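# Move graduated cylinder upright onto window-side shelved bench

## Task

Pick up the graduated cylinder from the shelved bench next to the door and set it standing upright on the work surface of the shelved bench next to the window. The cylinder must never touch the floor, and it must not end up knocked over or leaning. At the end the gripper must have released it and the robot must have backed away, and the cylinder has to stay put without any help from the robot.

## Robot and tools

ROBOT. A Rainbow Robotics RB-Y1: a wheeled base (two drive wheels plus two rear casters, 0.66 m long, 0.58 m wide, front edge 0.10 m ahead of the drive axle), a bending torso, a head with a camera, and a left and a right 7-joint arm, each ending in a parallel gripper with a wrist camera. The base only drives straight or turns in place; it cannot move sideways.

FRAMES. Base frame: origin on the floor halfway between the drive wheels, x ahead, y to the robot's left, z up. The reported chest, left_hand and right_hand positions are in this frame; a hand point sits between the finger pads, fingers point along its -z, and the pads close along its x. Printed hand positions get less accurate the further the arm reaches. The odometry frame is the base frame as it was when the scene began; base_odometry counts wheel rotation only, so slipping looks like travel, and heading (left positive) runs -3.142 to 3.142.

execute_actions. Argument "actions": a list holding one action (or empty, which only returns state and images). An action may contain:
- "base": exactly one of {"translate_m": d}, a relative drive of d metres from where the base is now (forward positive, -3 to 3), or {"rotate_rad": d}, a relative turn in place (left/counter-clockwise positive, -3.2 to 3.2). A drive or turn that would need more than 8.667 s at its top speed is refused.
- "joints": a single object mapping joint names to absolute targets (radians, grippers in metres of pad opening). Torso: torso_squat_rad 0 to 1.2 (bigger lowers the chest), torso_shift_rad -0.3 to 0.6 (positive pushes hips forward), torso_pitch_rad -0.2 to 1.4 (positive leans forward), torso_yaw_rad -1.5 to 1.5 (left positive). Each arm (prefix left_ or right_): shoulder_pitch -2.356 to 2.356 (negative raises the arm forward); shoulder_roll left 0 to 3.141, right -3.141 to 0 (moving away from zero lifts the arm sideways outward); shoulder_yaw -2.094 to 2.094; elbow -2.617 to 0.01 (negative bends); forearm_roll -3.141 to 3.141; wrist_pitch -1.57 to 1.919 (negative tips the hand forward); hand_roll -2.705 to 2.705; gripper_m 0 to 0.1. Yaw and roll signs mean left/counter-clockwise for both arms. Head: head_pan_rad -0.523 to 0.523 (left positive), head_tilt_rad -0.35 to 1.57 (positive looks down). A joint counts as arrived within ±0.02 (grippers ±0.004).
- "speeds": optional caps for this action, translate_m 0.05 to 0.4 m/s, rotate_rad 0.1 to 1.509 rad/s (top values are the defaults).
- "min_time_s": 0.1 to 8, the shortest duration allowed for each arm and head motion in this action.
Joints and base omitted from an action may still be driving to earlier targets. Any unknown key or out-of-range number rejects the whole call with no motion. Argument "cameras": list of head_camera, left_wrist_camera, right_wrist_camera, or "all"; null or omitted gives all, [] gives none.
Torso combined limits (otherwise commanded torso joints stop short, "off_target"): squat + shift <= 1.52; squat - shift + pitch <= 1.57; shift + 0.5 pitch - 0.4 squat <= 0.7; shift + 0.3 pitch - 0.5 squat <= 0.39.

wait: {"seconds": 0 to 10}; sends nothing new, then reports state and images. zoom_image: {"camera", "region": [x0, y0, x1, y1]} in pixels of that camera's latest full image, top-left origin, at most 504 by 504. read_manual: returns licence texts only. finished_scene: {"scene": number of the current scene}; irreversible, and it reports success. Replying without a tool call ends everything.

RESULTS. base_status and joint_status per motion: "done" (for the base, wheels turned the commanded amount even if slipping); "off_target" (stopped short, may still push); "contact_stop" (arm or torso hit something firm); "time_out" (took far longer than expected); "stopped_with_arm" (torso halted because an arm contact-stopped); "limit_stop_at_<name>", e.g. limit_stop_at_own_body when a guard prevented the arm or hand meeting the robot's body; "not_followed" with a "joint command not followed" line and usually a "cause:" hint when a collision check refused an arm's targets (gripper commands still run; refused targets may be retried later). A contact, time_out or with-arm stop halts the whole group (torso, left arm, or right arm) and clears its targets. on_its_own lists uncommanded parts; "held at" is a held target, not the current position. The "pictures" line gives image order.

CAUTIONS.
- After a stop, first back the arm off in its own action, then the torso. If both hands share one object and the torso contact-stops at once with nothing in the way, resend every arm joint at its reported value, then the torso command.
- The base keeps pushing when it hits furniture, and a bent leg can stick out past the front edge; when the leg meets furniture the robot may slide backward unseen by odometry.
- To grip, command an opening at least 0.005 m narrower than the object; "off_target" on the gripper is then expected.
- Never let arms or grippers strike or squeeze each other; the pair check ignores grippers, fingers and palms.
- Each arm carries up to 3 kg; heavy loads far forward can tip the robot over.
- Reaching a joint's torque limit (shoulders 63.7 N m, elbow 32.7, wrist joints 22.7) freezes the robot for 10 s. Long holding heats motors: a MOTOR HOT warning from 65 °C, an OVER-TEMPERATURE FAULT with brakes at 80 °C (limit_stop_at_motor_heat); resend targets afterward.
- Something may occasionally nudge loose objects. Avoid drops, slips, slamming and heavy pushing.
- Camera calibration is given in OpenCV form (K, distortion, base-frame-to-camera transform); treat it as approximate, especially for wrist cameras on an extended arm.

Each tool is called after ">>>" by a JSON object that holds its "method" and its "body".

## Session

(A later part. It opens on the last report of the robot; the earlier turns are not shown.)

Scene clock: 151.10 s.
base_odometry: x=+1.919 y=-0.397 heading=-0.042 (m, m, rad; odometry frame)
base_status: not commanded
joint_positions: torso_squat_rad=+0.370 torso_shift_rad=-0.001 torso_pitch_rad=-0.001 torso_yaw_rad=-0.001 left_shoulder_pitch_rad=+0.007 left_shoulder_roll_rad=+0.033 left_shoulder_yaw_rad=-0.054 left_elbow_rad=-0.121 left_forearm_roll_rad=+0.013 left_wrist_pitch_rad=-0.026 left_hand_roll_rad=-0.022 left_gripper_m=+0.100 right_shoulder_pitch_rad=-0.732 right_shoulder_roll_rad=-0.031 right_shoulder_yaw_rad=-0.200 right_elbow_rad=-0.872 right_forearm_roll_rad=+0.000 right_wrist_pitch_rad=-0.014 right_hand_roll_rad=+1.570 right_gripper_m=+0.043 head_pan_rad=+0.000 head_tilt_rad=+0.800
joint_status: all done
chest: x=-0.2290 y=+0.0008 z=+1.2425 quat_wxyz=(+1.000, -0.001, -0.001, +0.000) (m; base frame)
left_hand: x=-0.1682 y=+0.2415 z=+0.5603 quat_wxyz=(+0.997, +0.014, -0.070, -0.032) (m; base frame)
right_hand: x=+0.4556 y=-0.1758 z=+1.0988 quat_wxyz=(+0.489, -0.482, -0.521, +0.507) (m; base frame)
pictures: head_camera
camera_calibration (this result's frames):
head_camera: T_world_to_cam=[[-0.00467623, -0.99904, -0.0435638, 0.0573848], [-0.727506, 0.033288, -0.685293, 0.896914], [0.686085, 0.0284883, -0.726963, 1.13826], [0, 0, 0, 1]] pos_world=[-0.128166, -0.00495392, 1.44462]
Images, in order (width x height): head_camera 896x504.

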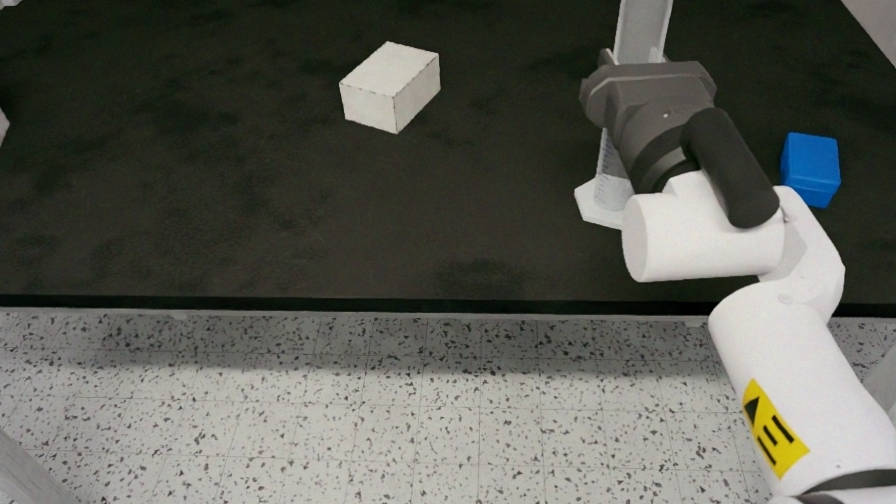

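>>> {"method": "execute_actions", "body": {"actions": [{"joints":{"right_gripper_m":0.1}}], "cameras": ["head_camera","right_wrist_camera"]}}

Scene clock: 157.90 s.
base_odometry: x=+1.919 y=-0.397 heading=-0.042 (m, m, rad; odometry frame)
base_status: not commanded
joint_positions: torso_squat_rad=+0.370 torso_shift_rad=-0.001 torso_pitch_rad=+0.000 torso_yaw_rad=-0.001 left_shoulder_pitch_rad=+0.007 left_shoulder_roll_rad=+0.033 left_shoulder_yaw_rad=-0.054 left_elbow_rad=-0.121 left_forearm_roll_rad=+0.013 left_wrist_pitch_rad=-0.026 left_hand_roll_rad=-0.022 left_gripper_m=+0.100 right_shoulder_pitch_rad=-0.731 right_shoulder_roll_rad=-0.030 right_shoulder_yaw_rad=-0.200 right_elbow_rad=-0.870 right_forearm_roll_rad=+0.000 right_wrist_pitch_rad=-0.013 right_hand_roll_rad=+1.570 right_gripper_m=+0.099 head_pan_rad=+0.000 head_tilt_rad=+0.800
joint_status: all done
chest: x=-0.2287 y=+0.0008 z=+1.2425 quat_wxyz=(+1.000, -0.001, +0.000, +0.000) (m; base frame)
left_hand: x=-0.1683 y=+0.2415 z=+0.5602 quat_wxyz=(+0.997, +0.014, -0.070, -0.032) (m; base frame)
right_hand: x=+0.4555 y=-0.1761 z=+1.0964 quat_wxyz=(+0.490, -0.481, -0.519, +0.508) (m; base frame)
pictures: head_camera, right_wrist_camera
camera_calibration (this result's frames):
head_camera: T_world_to_cam=[[-0.00470241, -0.99904, -0.0435612, 0.0573771], [-0.727913, 0.0332883, -0.684861, 0.896518], [0.685654, 0.0284882, -0.72737, 1.13845], [0, 0, 0, 1]] pos_world=[-0.127728, -0.00495408, 1.44457]
right_wrist_camera: T_world_to_cam=[[0.0423161, -0.999012, 0.0135496, -0.212299], [-0.680823, -0.0387586, -0.731422, 1.13333], [0.731225, 0.0217261, -0.68179, 0.516262], [0, 0, 0, 1]] pos_world=[0.403077, -0.17938, 1.1838]
Images, in order (width x height): head_camera 896x504, right_wrist_camera 644x364.

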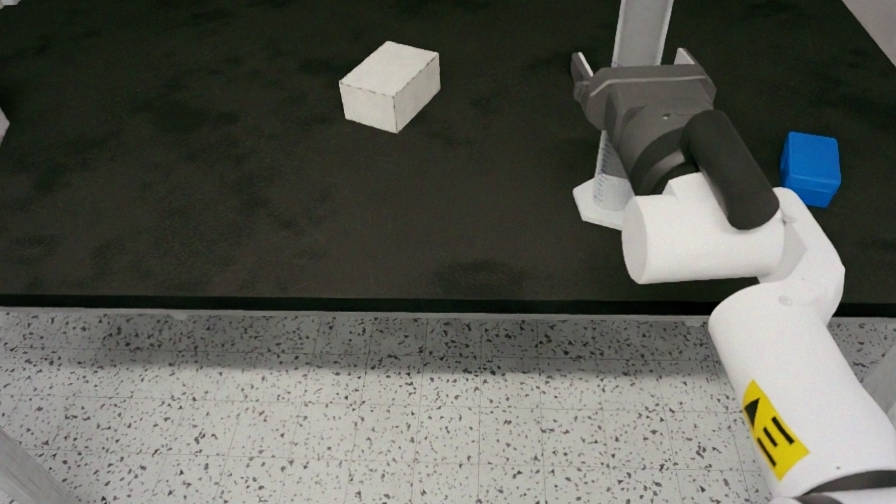

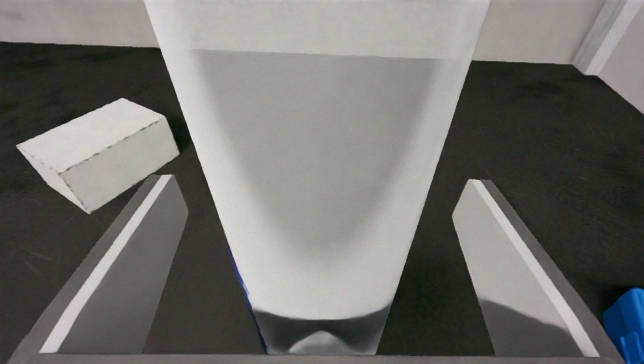

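>>> {"method": "execute_actions", "body": {"actions": [{"base":{"translate_m":-0.5},"joints":{"head_tilt_rad":0.55}}], "cameras": ["head_camera"]}}

Scene clock: 162.43 s.
base_odometry: x=+1.419 y=-0.376 heading=-0.043 (m, m, rad; odometry frame)
base_status: done
joint_positions: torso_squat_rad=+0.370 torso_shift_rad=-0.001 torso_pitch_rad=+0.000 torso_yaw_rad=-0.001 left_shoulder_pitch_rad=+0.007 left_shoulder_roll_rad=+0.033 left_shoulder_yaw_rad=-0.054 left_elbow_rad=-0.121 left_forearm_roll_rad=+0.013 left_wrist_pitch_rad=-0.026 left_hand_roll_rad=-0.022 left_gripper_m=+0.100 right_shoulder_pitch_rad=-0.730 right_shoulder_roll_rad=-0.030 right_shoulder_yaw_rad=-0.200 right_elbow_rad=-0.870 right_forearm_roll_rad=+0.000 right_wrist_pitch_rad=-0.013 right_hand_roll_rad=+1.570 right_gripper_m=+0.099 head_pan_rad=+0.000 head_tilt_rad=+0.550
joint_status: all done
chest: x=-0.2286 y=+0.0008 z=+1.2425 quat_wxyz=(+1.000, -0.001, +0.000, +0.000) (m; base frame)
left_hand: x=-0.1685 y=+0.2415 z=+0.5602 quat_wxyz=(+0.997, +0.014, -0.070, -0.032) (m; base frame)
right_hand: x=+0.4555 y=-0.1761 z=+1.0960 quat_wxyz=(+0.491, -0.481, -0.519, +0.509) (m; base frame)
pictures: head_camera
camera_calibration (this result's frames):
head_camera: T_world_to_cam=[[0.0065452, -0.999049, -0.0431162, 0.059076], [-0.536002, 0.0328949, -0.843576, 1.16523], [0.844192, 0.0286317, -0.535276, 0.894015], [0, 0, 0, 1]] pos_world=[-0.130539, -0.00490768, 1.46406]
Images, in order (width x height): head_camera 896x504.

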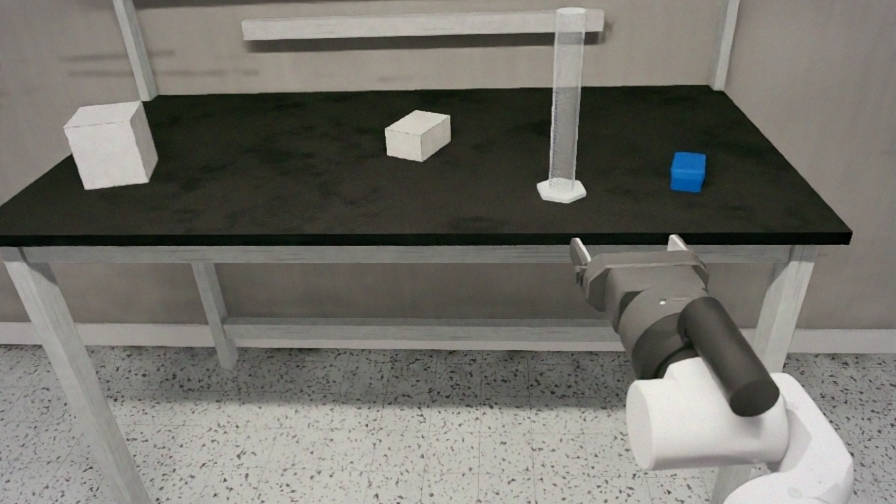

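>>> {"method": "finished_scene", "body": {"scene": 1}}

The scene is finished: the task was done.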